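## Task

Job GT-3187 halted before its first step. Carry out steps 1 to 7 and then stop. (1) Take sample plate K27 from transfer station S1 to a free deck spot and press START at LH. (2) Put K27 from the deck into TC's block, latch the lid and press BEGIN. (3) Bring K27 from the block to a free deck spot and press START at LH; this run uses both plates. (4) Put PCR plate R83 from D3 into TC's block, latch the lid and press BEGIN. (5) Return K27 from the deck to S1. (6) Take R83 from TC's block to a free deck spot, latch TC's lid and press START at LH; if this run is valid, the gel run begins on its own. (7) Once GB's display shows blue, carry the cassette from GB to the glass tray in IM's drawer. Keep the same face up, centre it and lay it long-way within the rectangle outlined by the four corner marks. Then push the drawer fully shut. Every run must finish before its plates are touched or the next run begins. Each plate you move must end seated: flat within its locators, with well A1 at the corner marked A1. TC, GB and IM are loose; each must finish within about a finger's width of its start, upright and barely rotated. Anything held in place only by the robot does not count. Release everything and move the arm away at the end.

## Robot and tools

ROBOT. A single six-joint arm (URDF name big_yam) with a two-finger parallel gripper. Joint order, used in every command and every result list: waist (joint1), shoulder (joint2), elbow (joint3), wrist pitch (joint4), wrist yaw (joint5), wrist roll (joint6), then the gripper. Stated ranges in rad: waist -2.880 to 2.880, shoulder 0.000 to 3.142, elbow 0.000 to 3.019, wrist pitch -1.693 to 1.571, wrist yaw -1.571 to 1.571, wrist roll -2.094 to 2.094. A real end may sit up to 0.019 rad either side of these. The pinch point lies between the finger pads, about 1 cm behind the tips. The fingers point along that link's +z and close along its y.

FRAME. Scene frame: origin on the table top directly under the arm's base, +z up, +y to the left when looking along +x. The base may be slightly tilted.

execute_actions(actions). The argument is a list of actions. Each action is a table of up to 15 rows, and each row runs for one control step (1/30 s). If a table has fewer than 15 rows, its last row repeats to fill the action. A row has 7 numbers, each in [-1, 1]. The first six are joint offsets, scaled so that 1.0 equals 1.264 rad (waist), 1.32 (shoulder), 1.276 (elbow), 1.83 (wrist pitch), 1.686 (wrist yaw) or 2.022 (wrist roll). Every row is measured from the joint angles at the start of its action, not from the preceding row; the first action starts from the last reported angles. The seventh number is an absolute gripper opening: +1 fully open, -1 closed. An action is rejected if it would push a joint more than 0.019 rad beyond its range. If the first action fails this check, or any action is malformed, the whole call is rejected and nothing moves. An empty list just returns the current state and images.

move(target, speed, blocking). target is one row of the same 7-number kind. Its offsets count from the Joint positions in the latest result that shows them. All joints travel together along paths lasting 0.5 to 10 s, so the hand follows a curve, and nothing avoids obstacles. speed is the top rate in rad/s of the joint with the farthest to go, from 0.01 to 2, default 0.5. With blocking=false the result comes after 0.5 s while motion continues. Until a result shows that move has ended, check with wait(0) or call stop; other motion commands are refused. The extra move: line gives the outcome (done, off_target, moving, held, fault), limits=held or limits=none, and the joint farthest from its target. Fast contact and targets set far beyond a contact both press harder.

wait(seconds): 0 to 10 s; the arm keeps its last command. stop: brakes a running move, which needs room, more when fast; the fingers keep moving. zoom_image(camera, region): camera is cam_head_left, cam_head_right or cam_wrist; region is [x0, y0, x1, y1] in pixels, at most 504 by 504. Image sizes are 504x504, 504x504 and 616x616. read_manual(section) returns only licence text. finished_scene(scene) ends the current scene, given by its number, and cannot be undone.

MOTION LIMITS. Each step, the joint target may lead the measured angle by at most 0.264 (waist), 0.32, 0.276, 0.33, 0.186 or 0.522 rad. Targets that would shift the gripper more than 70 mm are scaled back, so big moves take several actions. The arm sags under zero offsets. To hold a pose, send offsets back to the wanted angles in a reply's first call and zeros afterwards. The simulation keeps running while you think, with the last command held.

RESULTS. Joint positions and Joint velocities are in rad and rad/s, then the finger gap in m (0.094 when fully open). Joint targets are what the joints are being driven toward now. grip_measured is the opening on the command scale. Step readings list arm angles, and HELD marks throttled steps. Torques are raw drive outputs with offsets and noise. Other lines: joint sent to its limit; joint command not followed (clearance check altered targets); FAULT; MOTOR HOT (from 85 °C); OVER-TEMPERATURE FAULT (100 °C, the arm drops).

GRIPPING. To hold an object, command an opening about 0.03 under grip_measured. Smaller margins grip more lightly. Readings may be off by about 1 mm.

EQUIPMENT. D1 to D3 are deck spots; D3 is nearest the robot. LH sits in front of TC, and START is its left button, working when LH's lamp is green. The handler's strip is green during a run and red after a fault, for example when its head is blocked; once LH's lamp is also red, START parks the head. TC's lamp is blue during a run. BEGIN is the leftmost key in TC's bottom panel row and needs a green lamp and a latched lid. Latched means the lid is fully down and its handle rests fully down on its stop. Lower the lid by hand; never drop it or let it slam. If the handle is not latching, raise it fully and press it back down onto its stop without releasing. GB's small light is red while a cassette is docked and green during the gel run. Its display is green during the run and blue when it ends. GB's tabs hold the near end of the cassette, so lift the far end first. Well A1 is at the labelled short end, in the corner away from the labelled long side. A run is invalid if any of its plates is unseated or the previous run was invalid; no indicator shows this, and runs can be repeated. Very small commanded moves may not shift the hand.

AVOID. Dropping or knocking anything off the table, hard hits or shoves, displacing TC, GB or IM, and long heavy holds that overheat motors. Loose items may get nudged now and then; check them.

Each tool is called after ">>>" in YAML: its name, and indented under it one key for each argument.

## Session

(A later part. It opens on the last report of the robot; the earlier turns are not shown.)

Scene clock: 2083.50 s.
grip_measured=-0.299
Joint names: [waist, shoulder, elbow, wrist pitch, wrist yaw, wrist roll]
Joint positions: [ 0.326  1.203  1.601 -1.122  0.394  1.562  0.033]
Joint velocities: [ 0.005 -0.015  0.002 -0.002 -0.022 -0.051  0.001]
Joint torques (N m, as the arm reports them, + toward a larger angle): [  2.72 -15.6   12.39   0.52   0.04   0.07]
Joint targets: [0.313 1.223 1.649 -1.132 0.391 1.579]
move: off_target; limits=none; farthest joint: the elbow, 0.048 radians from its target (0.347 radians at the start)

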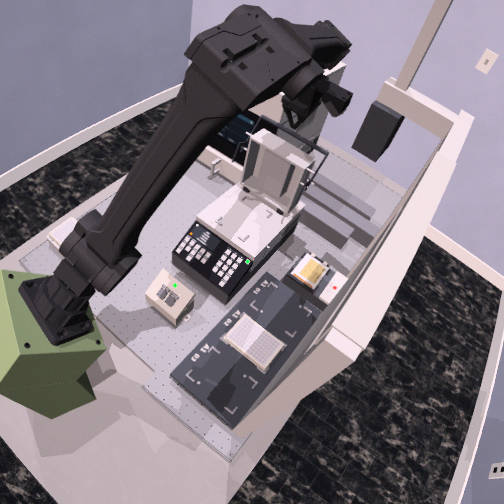

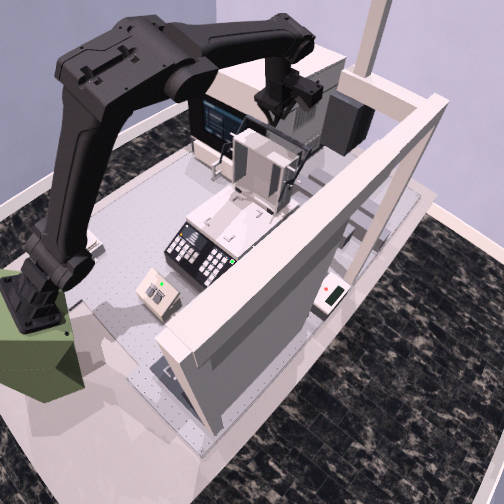

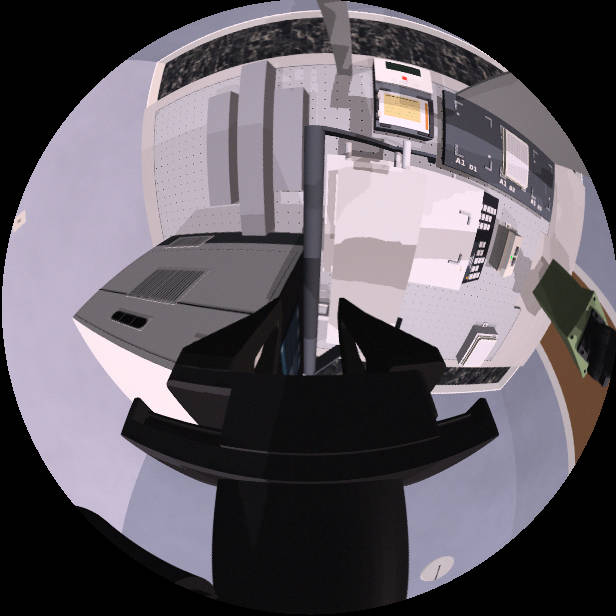

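>>> move:
  target: [-0.0427, 0.068, -0.032, 0.0596, -0.0154, -0.0143, -0.3]
  speed: 0.1

Scene clock: 2086.70 s.
grip_measured=-0.299
Joint names: [waist, shoulder, elbow, wrist pitch, wrist yaw, wrist roll]
Joint positions: [ 0.285  1.268  1.566 -1.026  0.371  1.549  0.033]
Joint velocities: [-0.005 -0.015 -0.027 -0.007 -0.007 -0.037  0.   ]
Joint torques (N m, as the arm reports them, + toward a larger angle): [  3.26 -16.16   7.97   1.41   0.05  -0.28]
Joint targets: [0.272 1.293 1.560 -1.013 0.368 1.533]
move: off_target; limits=none; farthest joint: the shoulder, 0.024 radians from its target (0.090 radians at the start)

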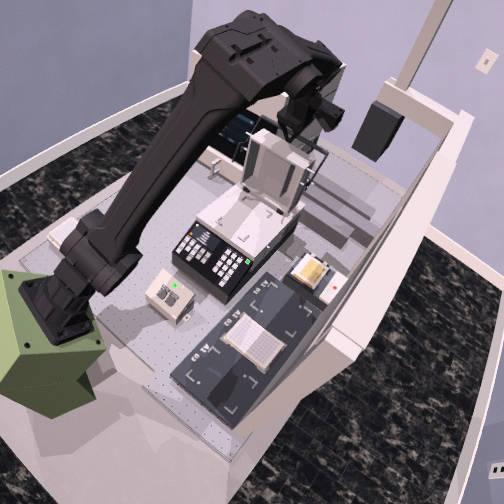

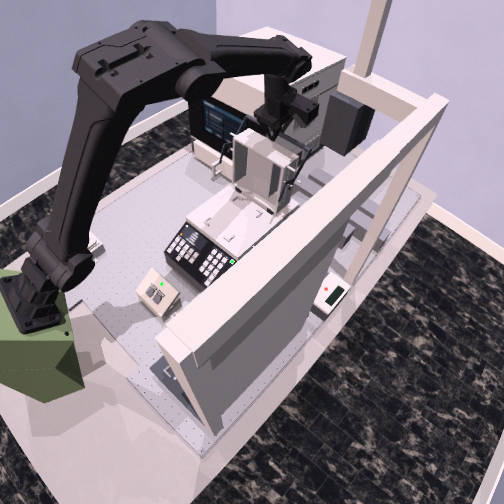

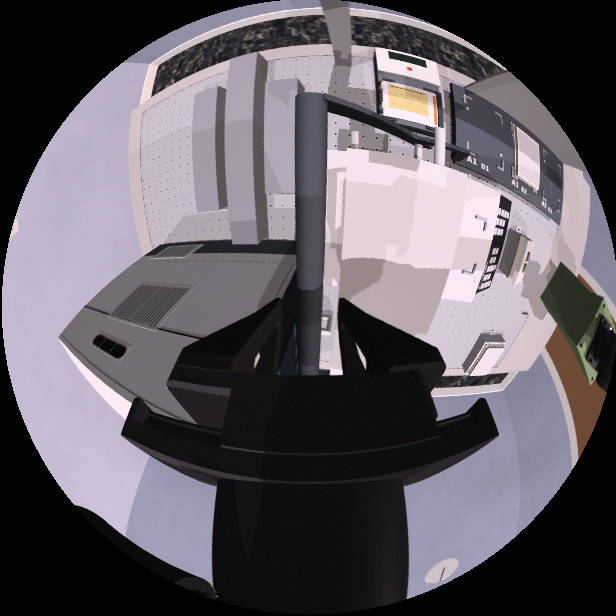

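>>> move:
  target: [-0.01, 0.024, 0.005, 0.01, -0.002, -0.005, -0.3]
  speed: 0.05

>>> move:
  target: [0.0, 0.008, 0.01, 0.0, 0.0, 0.0, -0.79]
  speed: 0.05

Scene clock: 2089.83 s.
grip_measured=-0.299
Joint names: [waist, shoulder, elbow, wrist pitch, wrist yaw, wrist roll]
Joint positions: [ 0.285  1.272  1.566 -1.02   0.371  1.549  0.033]
Joint velocities: [-0.005  0.005  0.002 -0.002 -0.081  0.022 -0.001]
Joint torques (N m, as the arm reports them, + toward a larger angle): [  3.   -15.8    9.18   1.44   0.02  -0.24]
Joint targets: [0.273 1.300 1.573 -1.007 0.367 1.539]
move: off_target; limits=none; farthest joint: the shoulder, 0.027 radians from its target (0.031 radians at the start)

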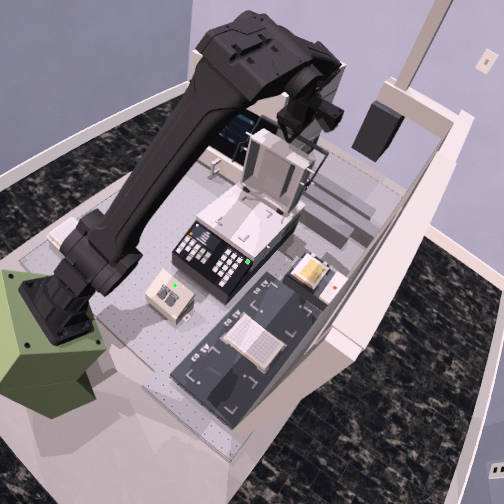

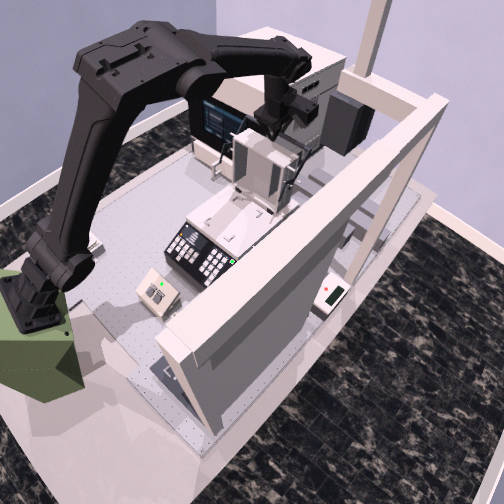

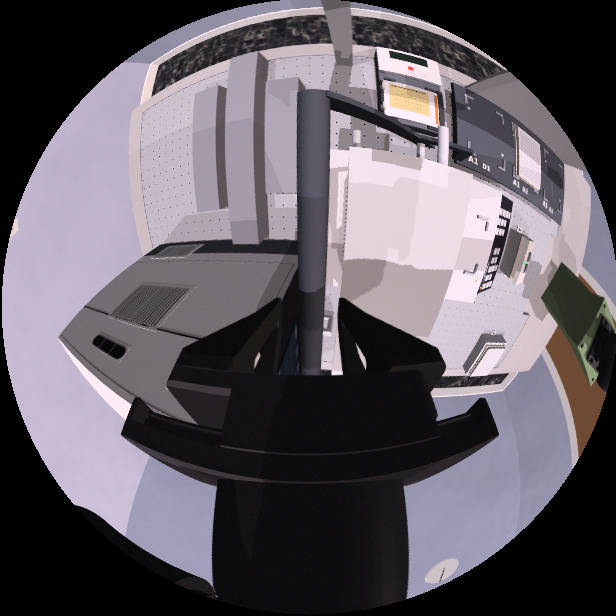

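Scene clock: 2090.53 s.
grip_measured=-0.775
Joint names: [waist, shoulder, elbow, wrist pitch, wrist yaw, wrist roll]
Joint positions: [ 0.285  1.272  1.566 -1.02   0.371  1.549  0.011]
Joint velocities: [-0.005 -0.005  0.017  0.002  0.022  0.007 -0.   ]
Joint torques (N m, as the arm reports them, + toward a larger angle): [  4.59 -17.13   9.47   0.87   0.16  -0.07]
Joint targets: [0.285 1.283 1.579 -1.020 0.371 1.549]
move: done; limits=none; farthest joint: the elbow, 0.013 radians from its target (0.012 radians at the start)

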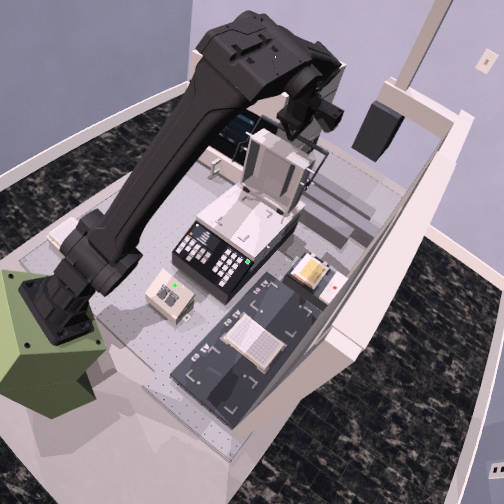

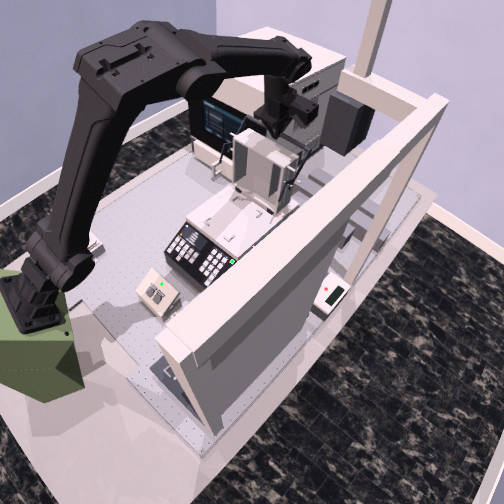

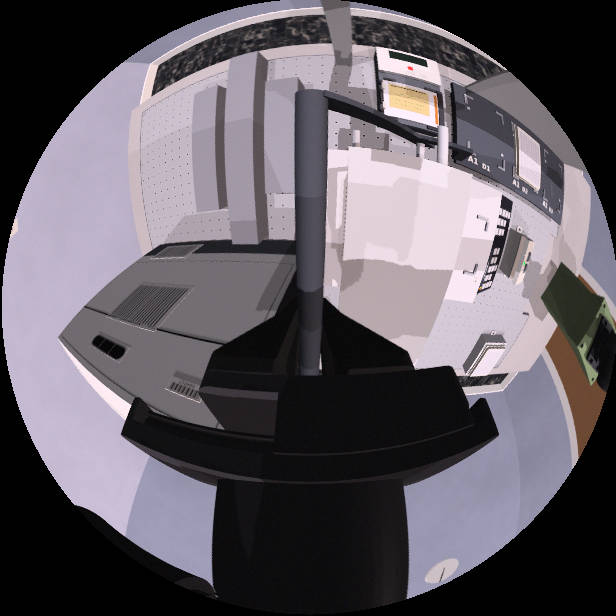

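>>> move:
  target: [0.0, -0.043, -0.071, 0.056, 0.0, -0.018, -0.79]
  speed: 0.1

>>> move:
  target: [0.012, -0.12, -0.178, 0.112, -0.009, -0.03, -0.79]
  speed: 0.1

Scene clock: 2095.00 s.
grip_measured=-0.775
Joint names: [waist, shoulder, elbow, wrist pitch, wrist yaw, wrist roll]
Joint positions: [ 0.286  1.226  1.492 -0.923  0.368  1.524  0.011]
Joint velocities: [-0.005 -0.015 -0.017  0.017  0.022  0.007  0.   ]
Joint torques (N m, as the arm reports them, + toward a larger angle): [  4.47 -18.9    7.02   1.16   0.23  -0.21]
Joint targets: [0.285 1.216 1.476 -0.918 0.371 1.512]
move: done; limits=none; farthest joint: the elbow, 0.017 radians from its target (0.091 radians at the start)

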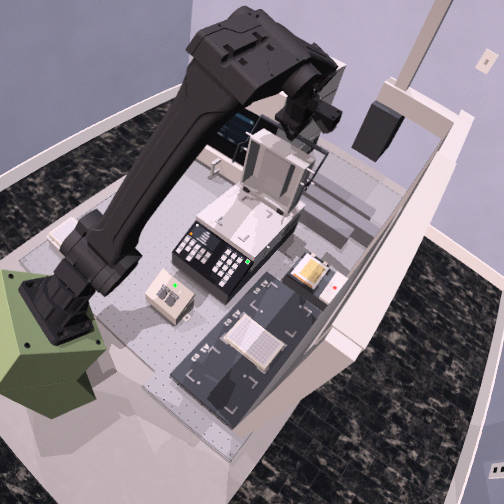

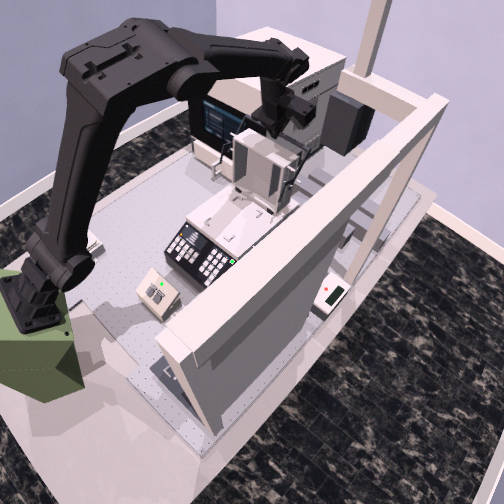

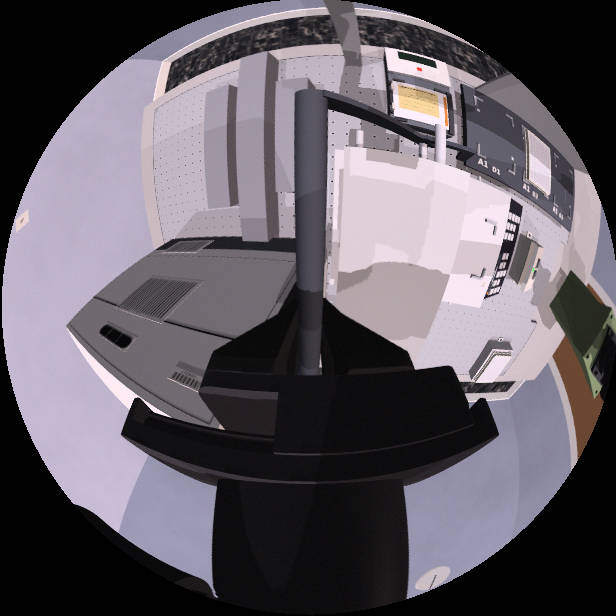

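Scene clock: 2097.57 s.
grip_measured=-0.775
Joint names: [waist, shoulder, elbow, wrist pitch, wrist yaw, wrist roll]
Joint positions: [ 0.295  1.086  1.29  -0.703  0.353  1.469  0.011]
Joint velocities: [-0.005 -0.005 -0.007  0.002 -0.022 -0.051  0.   ]
Joint torques (N m, as the arm reports them, + toward a larger angle): [  4.36 -17.24   6.44   0.61   0.15  -0.22]
Joint targets: [0.301 1.068 1.265 -0.718 0.353 1.463]
move: off_target; limits=none; farthest joint: the elbow, 0.025 radians from its target (0.228 radians at the start)

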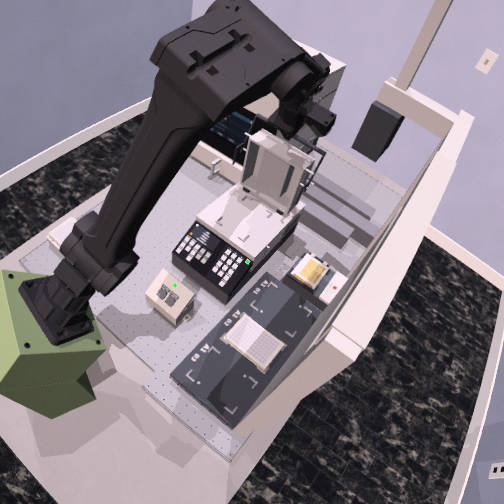

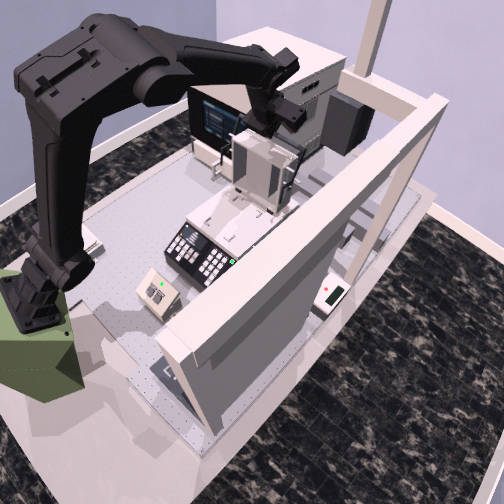

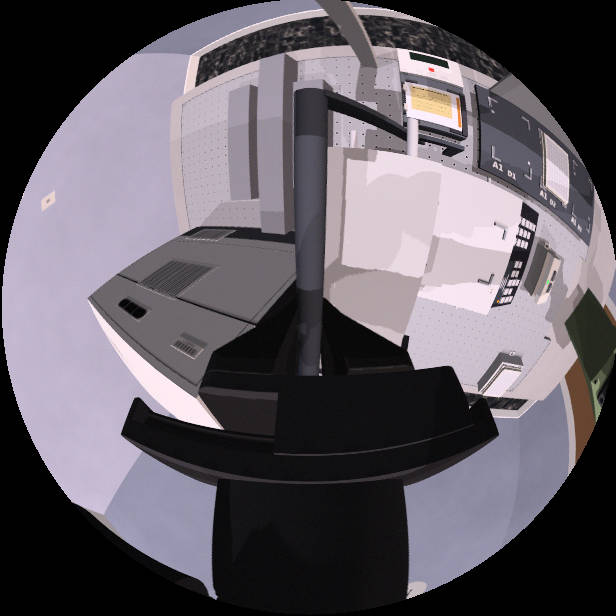

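>>> move:
  target: [0.004, -0.1265, -0.205, 0.085, -0.002, -0.016, -0.79]
  speed: 0.08

Scene clock: 2104.03 s.
grip_measured=-0.775
Joint names: [waist, shoulder, elbow, wrist pitch, wrist yaw, wrist roll]
Joint positions: [ 0.302  0.924  1.058 -0.533  0.345  1.436  0.011]
Joint velocities: [-0.005 -0.005 -0.012 -0.002  0.007 -0.051 -0.   ]
Joint torques (N m, as the arm reports them, + toward a larger angle): [  2.22 -13.15   6.02   0.9    0.28  -0.15]
Joint targets: [0.299 0.919 1.028 -0.547 0.350 1.436]
move: off_target; limits=none; farthest joint: the elbow, 0.029 radians from its target (0.261 radians at the start)

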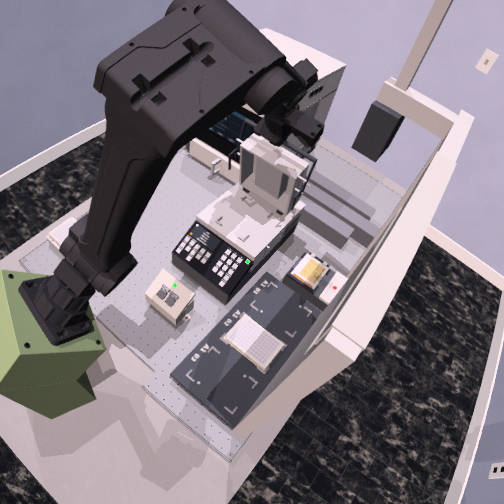

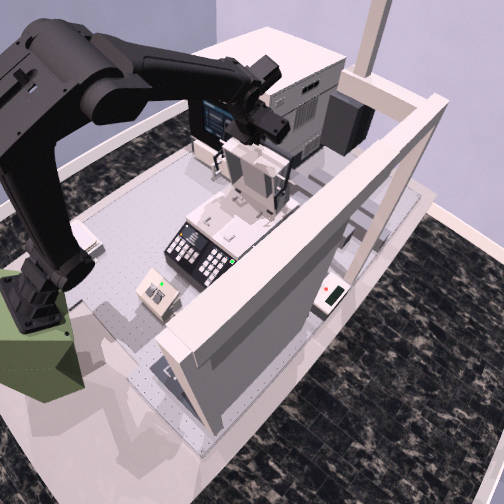

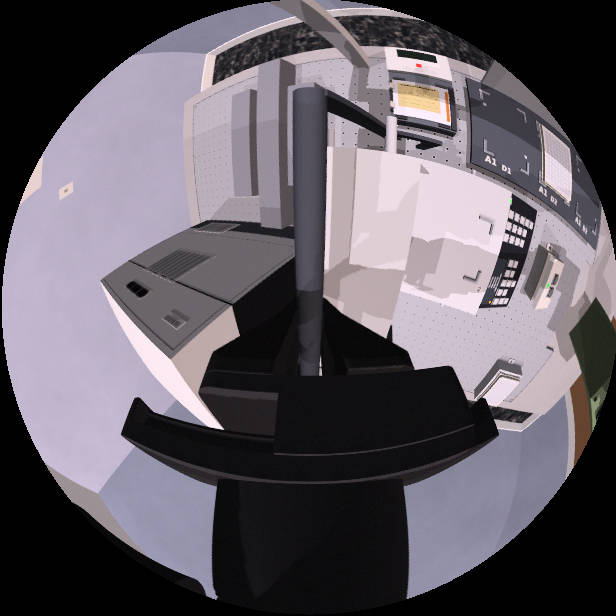

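>>> move:
  target: [-0.009, -0.076, -0.153, 0.071, -0.001, -0.016, -0.79]
  speed: 0.07

Scene clock: 2109.23 s.
grip_measured=-0.776
Joint names: [waist, shoulder, elbow, wrist pitch, wrist yaw, wrist roll]
Joint positions: [ 0.303  0.822  0.892 -0.391  0.34   1.406  0.011]
Joint velocities: [-0.015  0.005  0.007 -0.017  0.007 -0.051  0.002]
Joint torques (N m, as the arm reports them, + toward a larger angle): [  0.74 -10.82   5.8    0.98   0.2   -0.21]
Joint targets: [0.291 0.824 0.862 -0.403 0.343 1.404]
move: off_target; limits=none; farthest joint: the elbow, 0.029 radians from its target (0.195 radians at the start)

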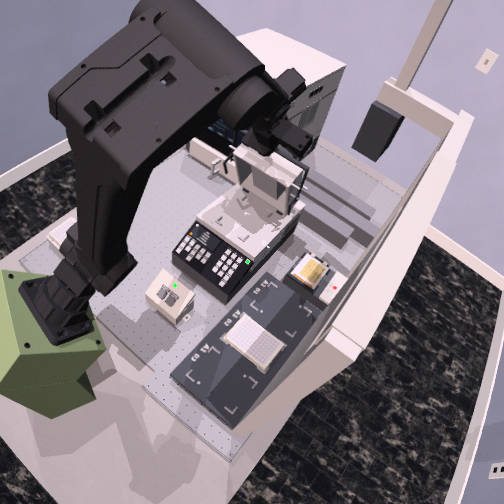

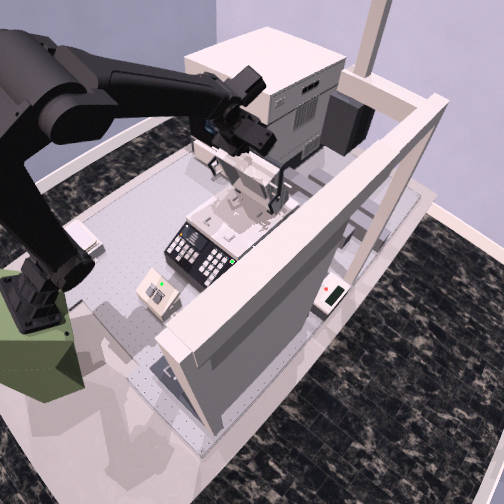

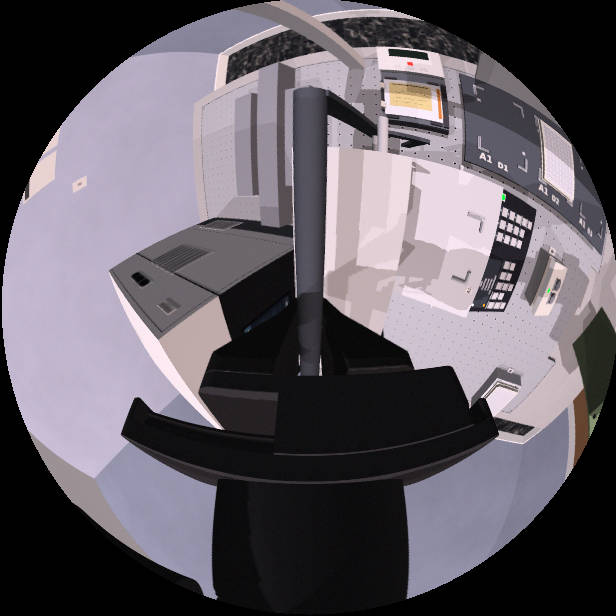

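>>> move:
  target: [-0.028, -0.038, -0.115, 0.076, -0.017, -0.016, -0.79]
  speed: 0.06

Scene clock: 2114.00 s.
grip_measured=-0.776
Joint names: [waist, shoulder, elbow, wrist pitch, wrist yaw, wrist roll]
Joint positions: [ 0.289  0.763  0.776 -0.243  0.31   1.371  0.011]
Joint velocities: [-0.015  0.024  0.002  0.002 -0.081 -0.066 -0.001]
Joint torques (N m, as the arm reports them, + toward a larger angle): [-0.47 -9.37  5.39  1.19  0.15 -0.14]
Joint targets: [0.267 0.772 0.745 -0.252 0.311 1.373]
move: off_target; limits=none; farthest joint: the elbow, 0.030 radians from its target (0.147 radians at the start)

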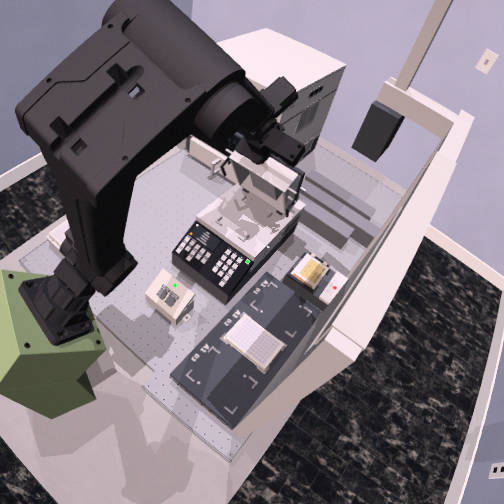

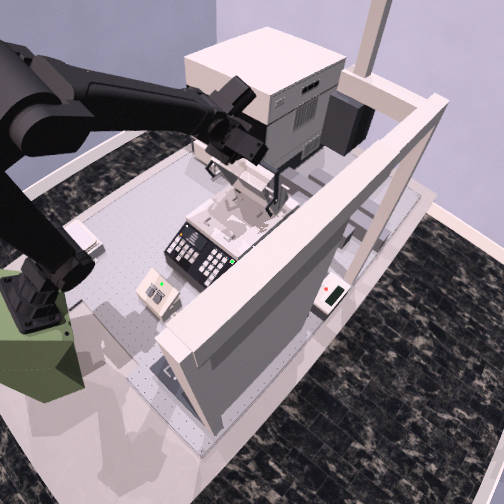

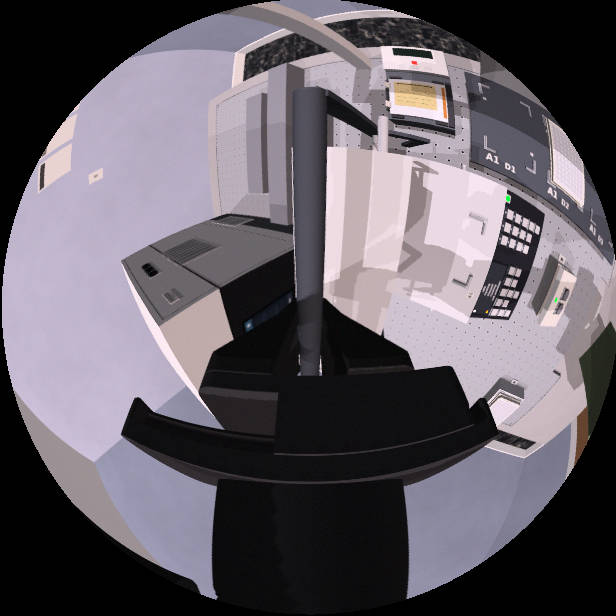

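>>> move:
  target: [-0.042, -0.019, -0.126, 0.074, -0.0166, -0.0104, -0.79]
  speed: 0.05

Scene clock: 2120.20 s.
grip_measured=-0.776
Joint names: [waist, shoulder, elbow, wrist pitch, wrist yaw, wrist roll]
Joint positions: [ 0.25   0.723  0.621 -0.111  0.278  1.349  0.011]
Joint velocities: [-0.005  0.005 -0.012  0.002  0.037 -0.022  0.001]
Joint torques (N m, as the arm reports them, + toward a larger angle): [-0.28 -7.36  7.01  2.01  0.18 -0.13]
Joint targets: [0.236 0.738 0.615 -0.107 0.282 1.350]
move: done; limits=none; farthest joint: the shoulder, 0.015 radians from its target (0.025 radians at the start)

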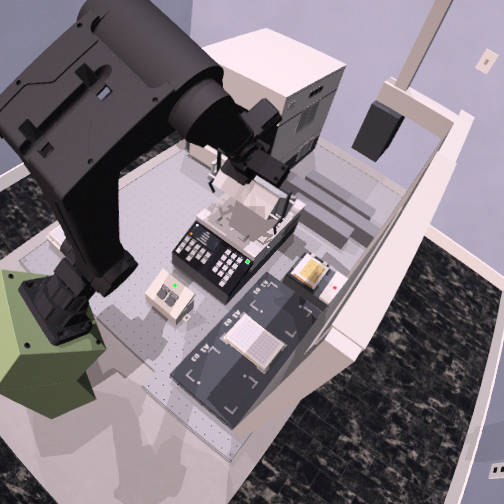

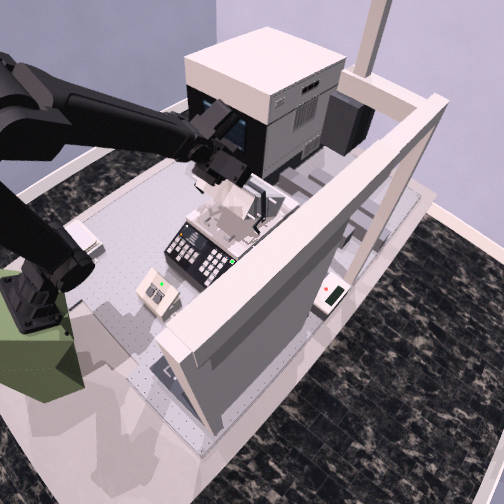

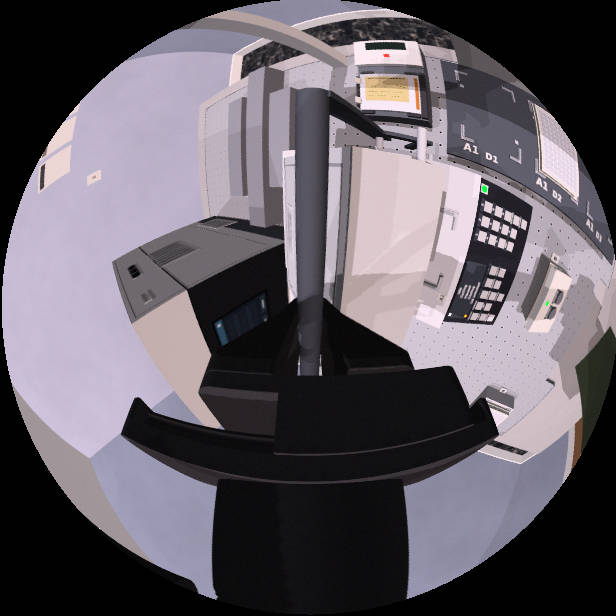

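>>> move:
  target: [-0.039, 0.0265, -0.047, 0.038, -0.0107, 0.008, -0.79]
  speed: 0.03

Scene clock: 2126.10 s.
grip_measured=-0.776
Joint names: [waist, shoulder, elbow, wrist pitch, wrist yaw, wrist roll]
Joint positions: [ 0.216  0.755  0.566 -0.053  0.255  1.353  0.011]
Joint velocities: [-0.005 -0.005 -0.007  0.007  0.007 -0.051 -0.001]
Joint torques (N m, as the arm reports them, + toward a larger angle): [-0.33 -8.84  6.53  1.93  0.27  0.01]
Joint targets: [0.201 0.758 0.561 -0.042 0.260 1.365]
move: done; limits=none; farthest joint: the waist, 0.015 radians from its target (0.048 radians at the start)

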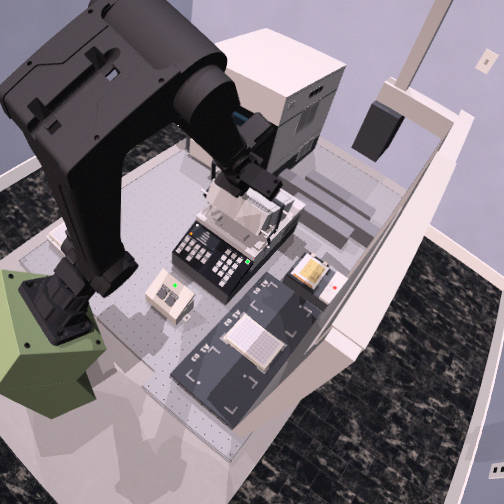

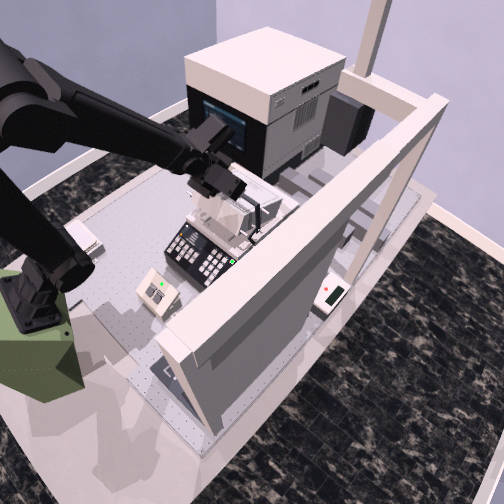

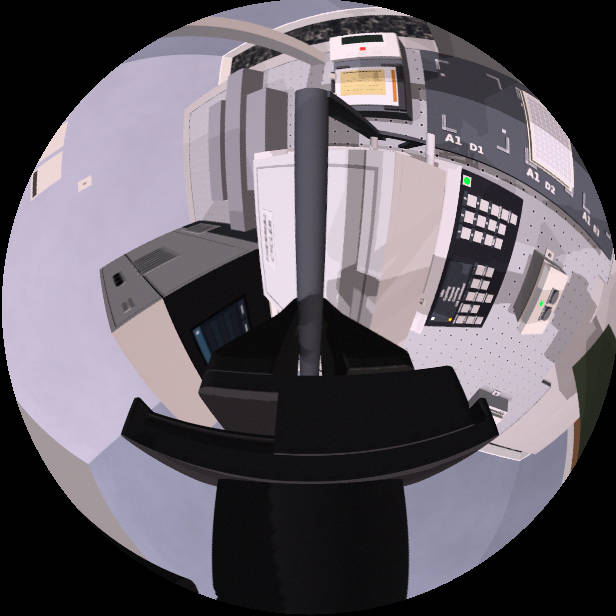

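>>> move:
  target: [-0.002, 0.076, 0.125, -0.0475, 0.015, 0.019, -0.79]
  speed: 0.05

Scene clock: 2131.87 s.
grip_measured=-0.776
Joint names: [waist, shoulder, elbow, wrist pitch, wrist yaw, wrist roll]
Joint positions: [ 0.21   0.854  0.648 -0.148  0.284  1.383  0.011]
Joint velocities: [-0.005  0.005  0.007 -0.002  0.007  0.007 -0.   ]
Joint torques (N m, as the arm reports them, + toward a larger angle): [  2.15 -10.52  12.65   1.72  -0.05  -0.07]
Joint targets: [0.213 0.855 0.725 -0.140 0.280 1.392]
move: off_target; limits=none; farthest joint: the elbow, 0.077 radians from its target (0.160 radians at the start)

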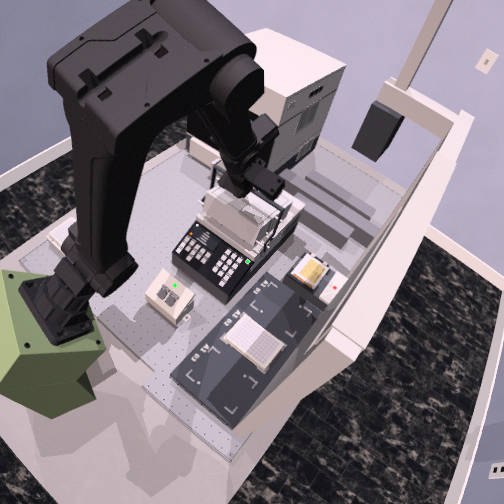

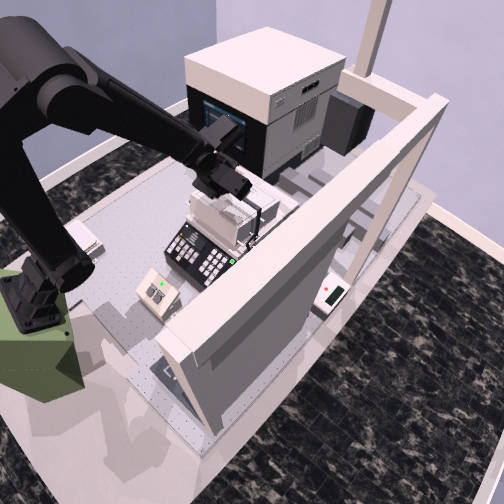

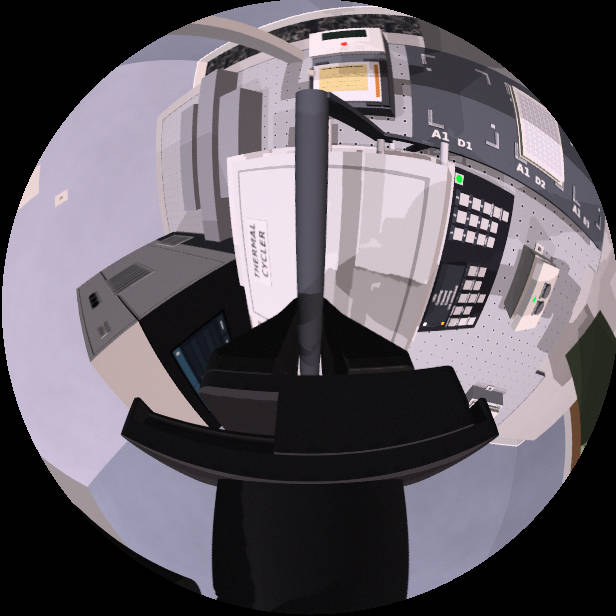

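>>> move:
  target: [-0.025, 0.011, -0.057, 0.0956, -0.0243, -0.018, -0.79]
  speed: 0.05

Scene clock: 2138.10 s.
grip_measured=-0.776
Joint names: [waist, shoulder, elbow, wrist pitch, wrist yaw, wrist roll]
Joint positions: [0.19  0.856 0.578 0.001 0.249 1.358 0.011]
Joint velocities: [-0.005 -0.005  0.007  0.007  0.007  0.022  0.001]
Joint torques (N m, as the arm reports them, + toward a larger angle): [ 0.43 -8.65  5.79  2.63 -0.08 -0.28]
Joint targets: [0.178 0.869 0.576 0.027 0.243 1.346]
move: off_target; limits=none; farthest joint: the wrist pitch, 0.026 radians from its target (0.175 radians at the start)

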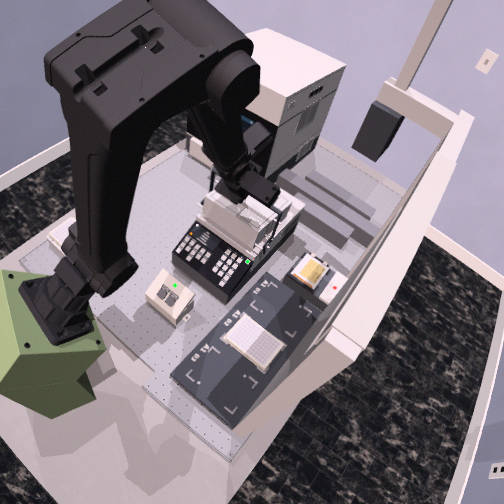

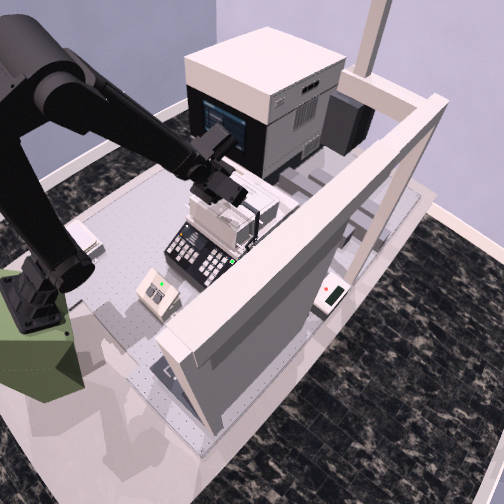

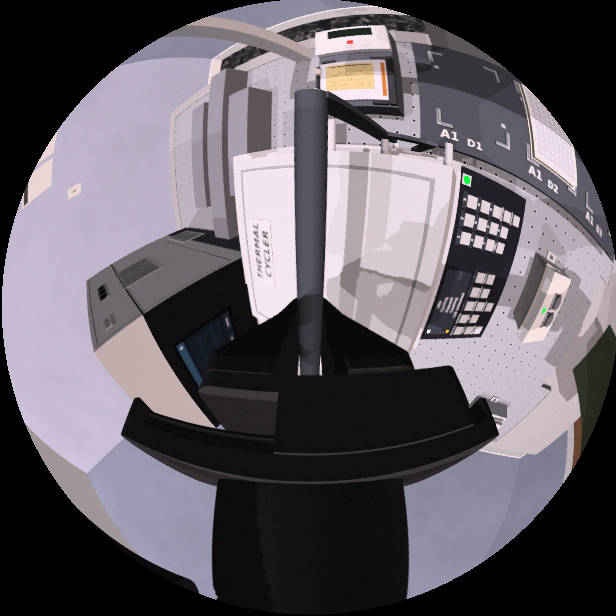

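>>> move:
  target: [-0.042, 0.0106, -0.132, 0.197, -0.0546, -0.0317, -0.79]
  speed: 0.08

Scene clock: 2144.80 s.
grip_measured=-0.776
Joint names: [waist, shoulder, elbow, wrist pitch, wrist yaw, wrist roll]
Joint positions: [0.152 0.856 0.422 0.352 0.159 1.307 0.011]
Joint velocities: [-0.015 -0.015  0.002  0.012  0.037 -0.022 -0.   ]
Joint torques (N m, as the arm reports them, + toward a larger angle): [-0.65 -7.06  3.98  2.08 -0.02 -0.32]
Joint targets: [0.137 0.870 0.409 0.361 0.157 1.294]
move: done; limits=none; farthest joint: the waist, 0.015 radians from its target (0.053 radians at the start)

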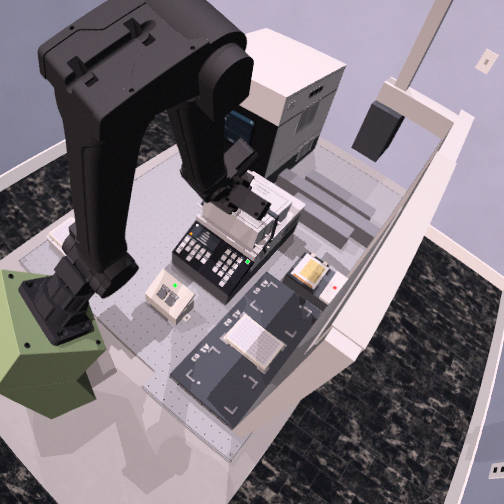

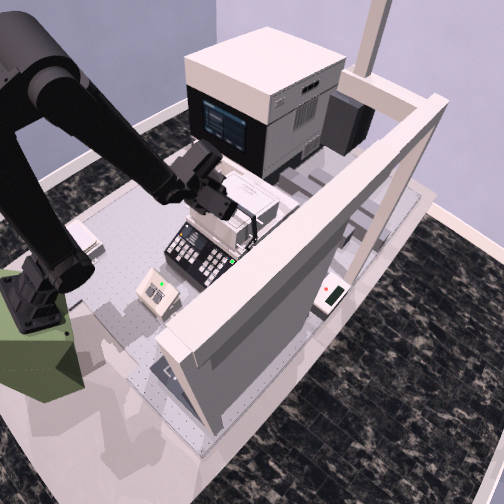

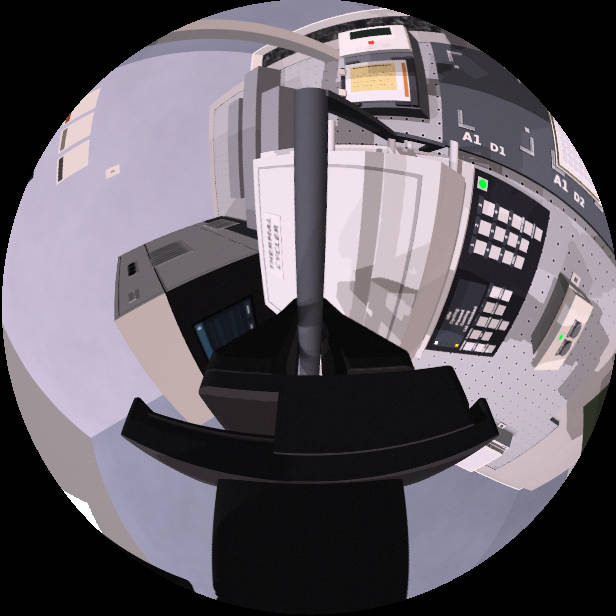

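>>> move:
  target: [-0.04, 0.0174, -0.111, 0.028, -0.009, -0.006, -0.79]
  speed: 0.06

Scene clock: 2149.90 s.
grip_measured=-0.777
Joint names: [waist, shoulder, elbow, wrist pitch, wrist yaw, wrist roll]
Joint positions: [0.124 0.85  0.329 0.424 0.133 1.305 0.01 ]
Joint velocities: [-0.015 -0.005 -0.017 -0.012  0.007  0.022  0.   ]
Joint torques (N m, as the arm reports them, + toward a larger angle): [-1.89 -5.91  0.47  1.08  0.41 -0.28]
Joint targets: [0.101 0.879 0.280 0.404 0.143 1.295]
move: off_target; limits=none; farthest joint: the elbow, 0.048 radians from its target (0.142 radians at the start)

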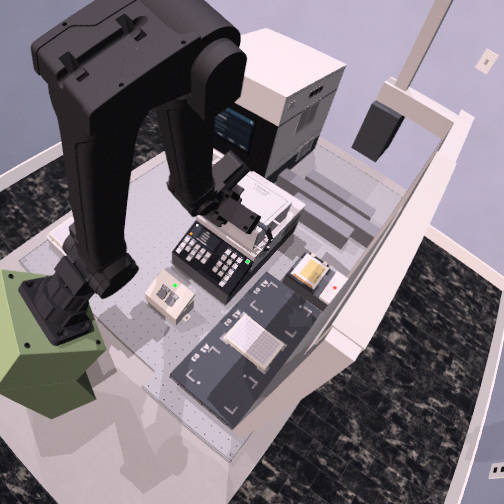

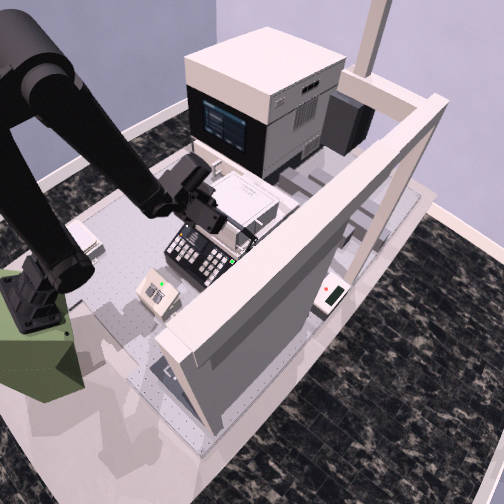

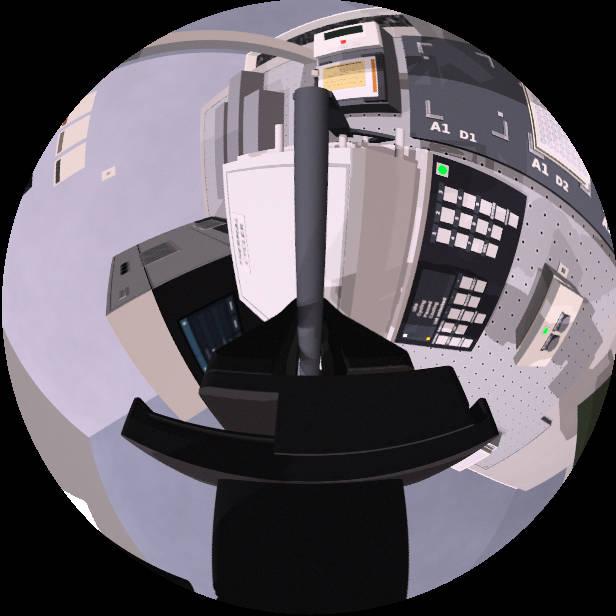

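>>> move:
  target: [-0.041, 0.08, -0.093, 0.096, -0.024, -0.006, -0.79]
  speed: 0.08

Scene clock: 2154.30 s.
grip_measured=-0.777
Joint names: [waist, shoulder, elbow, wrist pitch, wrist yaw, wrist roll]
Joint positions: [0.097 0.918 0.269 0.625 0.083 1.297 0.01 ]
Joint velocities: [-0.005 -0.015 -0.007 -0.007 -0.066 -0.051  0.   ]
Joint torques (N m, as the arm reports them, + toward a larger angle): [-1.54 -4.61 -1.53  0.9   0.33 -0.22]
Joint targets: [0.073 0.955 0.210 0.600 0.093 1.293]
move: off_target; limits=none; farthest joint: the elbow, 0.059 radians from its target (0.118 radians at the start)

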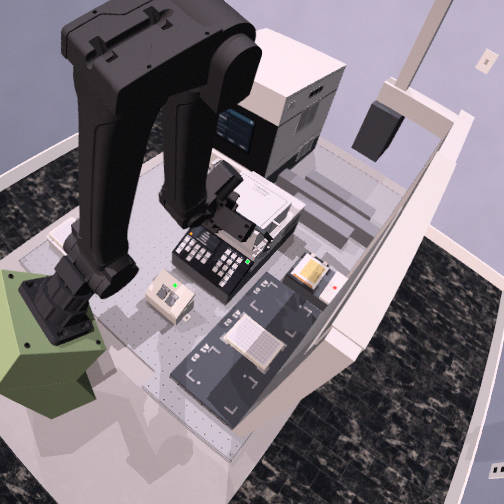

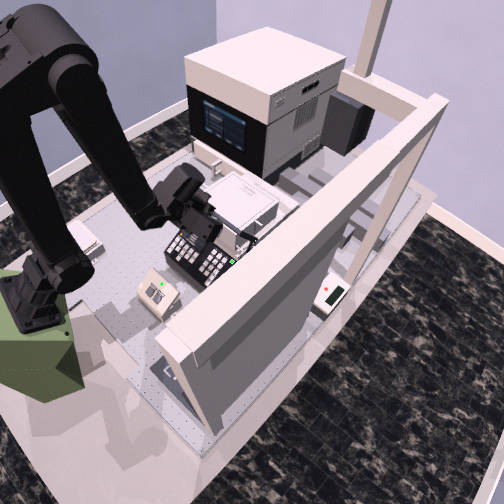

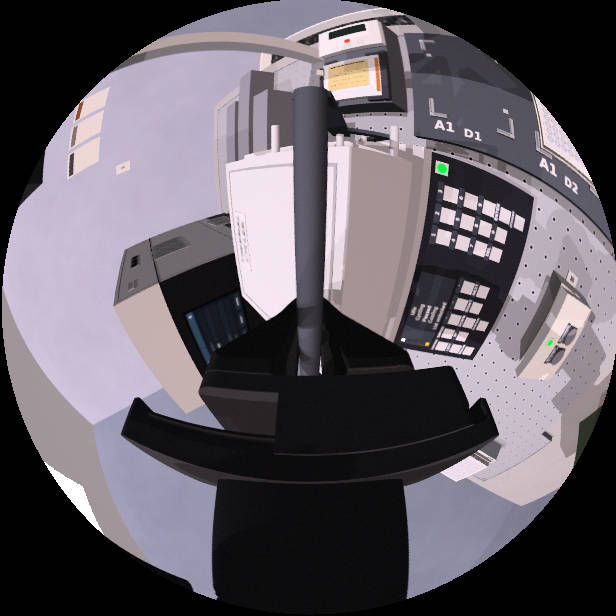

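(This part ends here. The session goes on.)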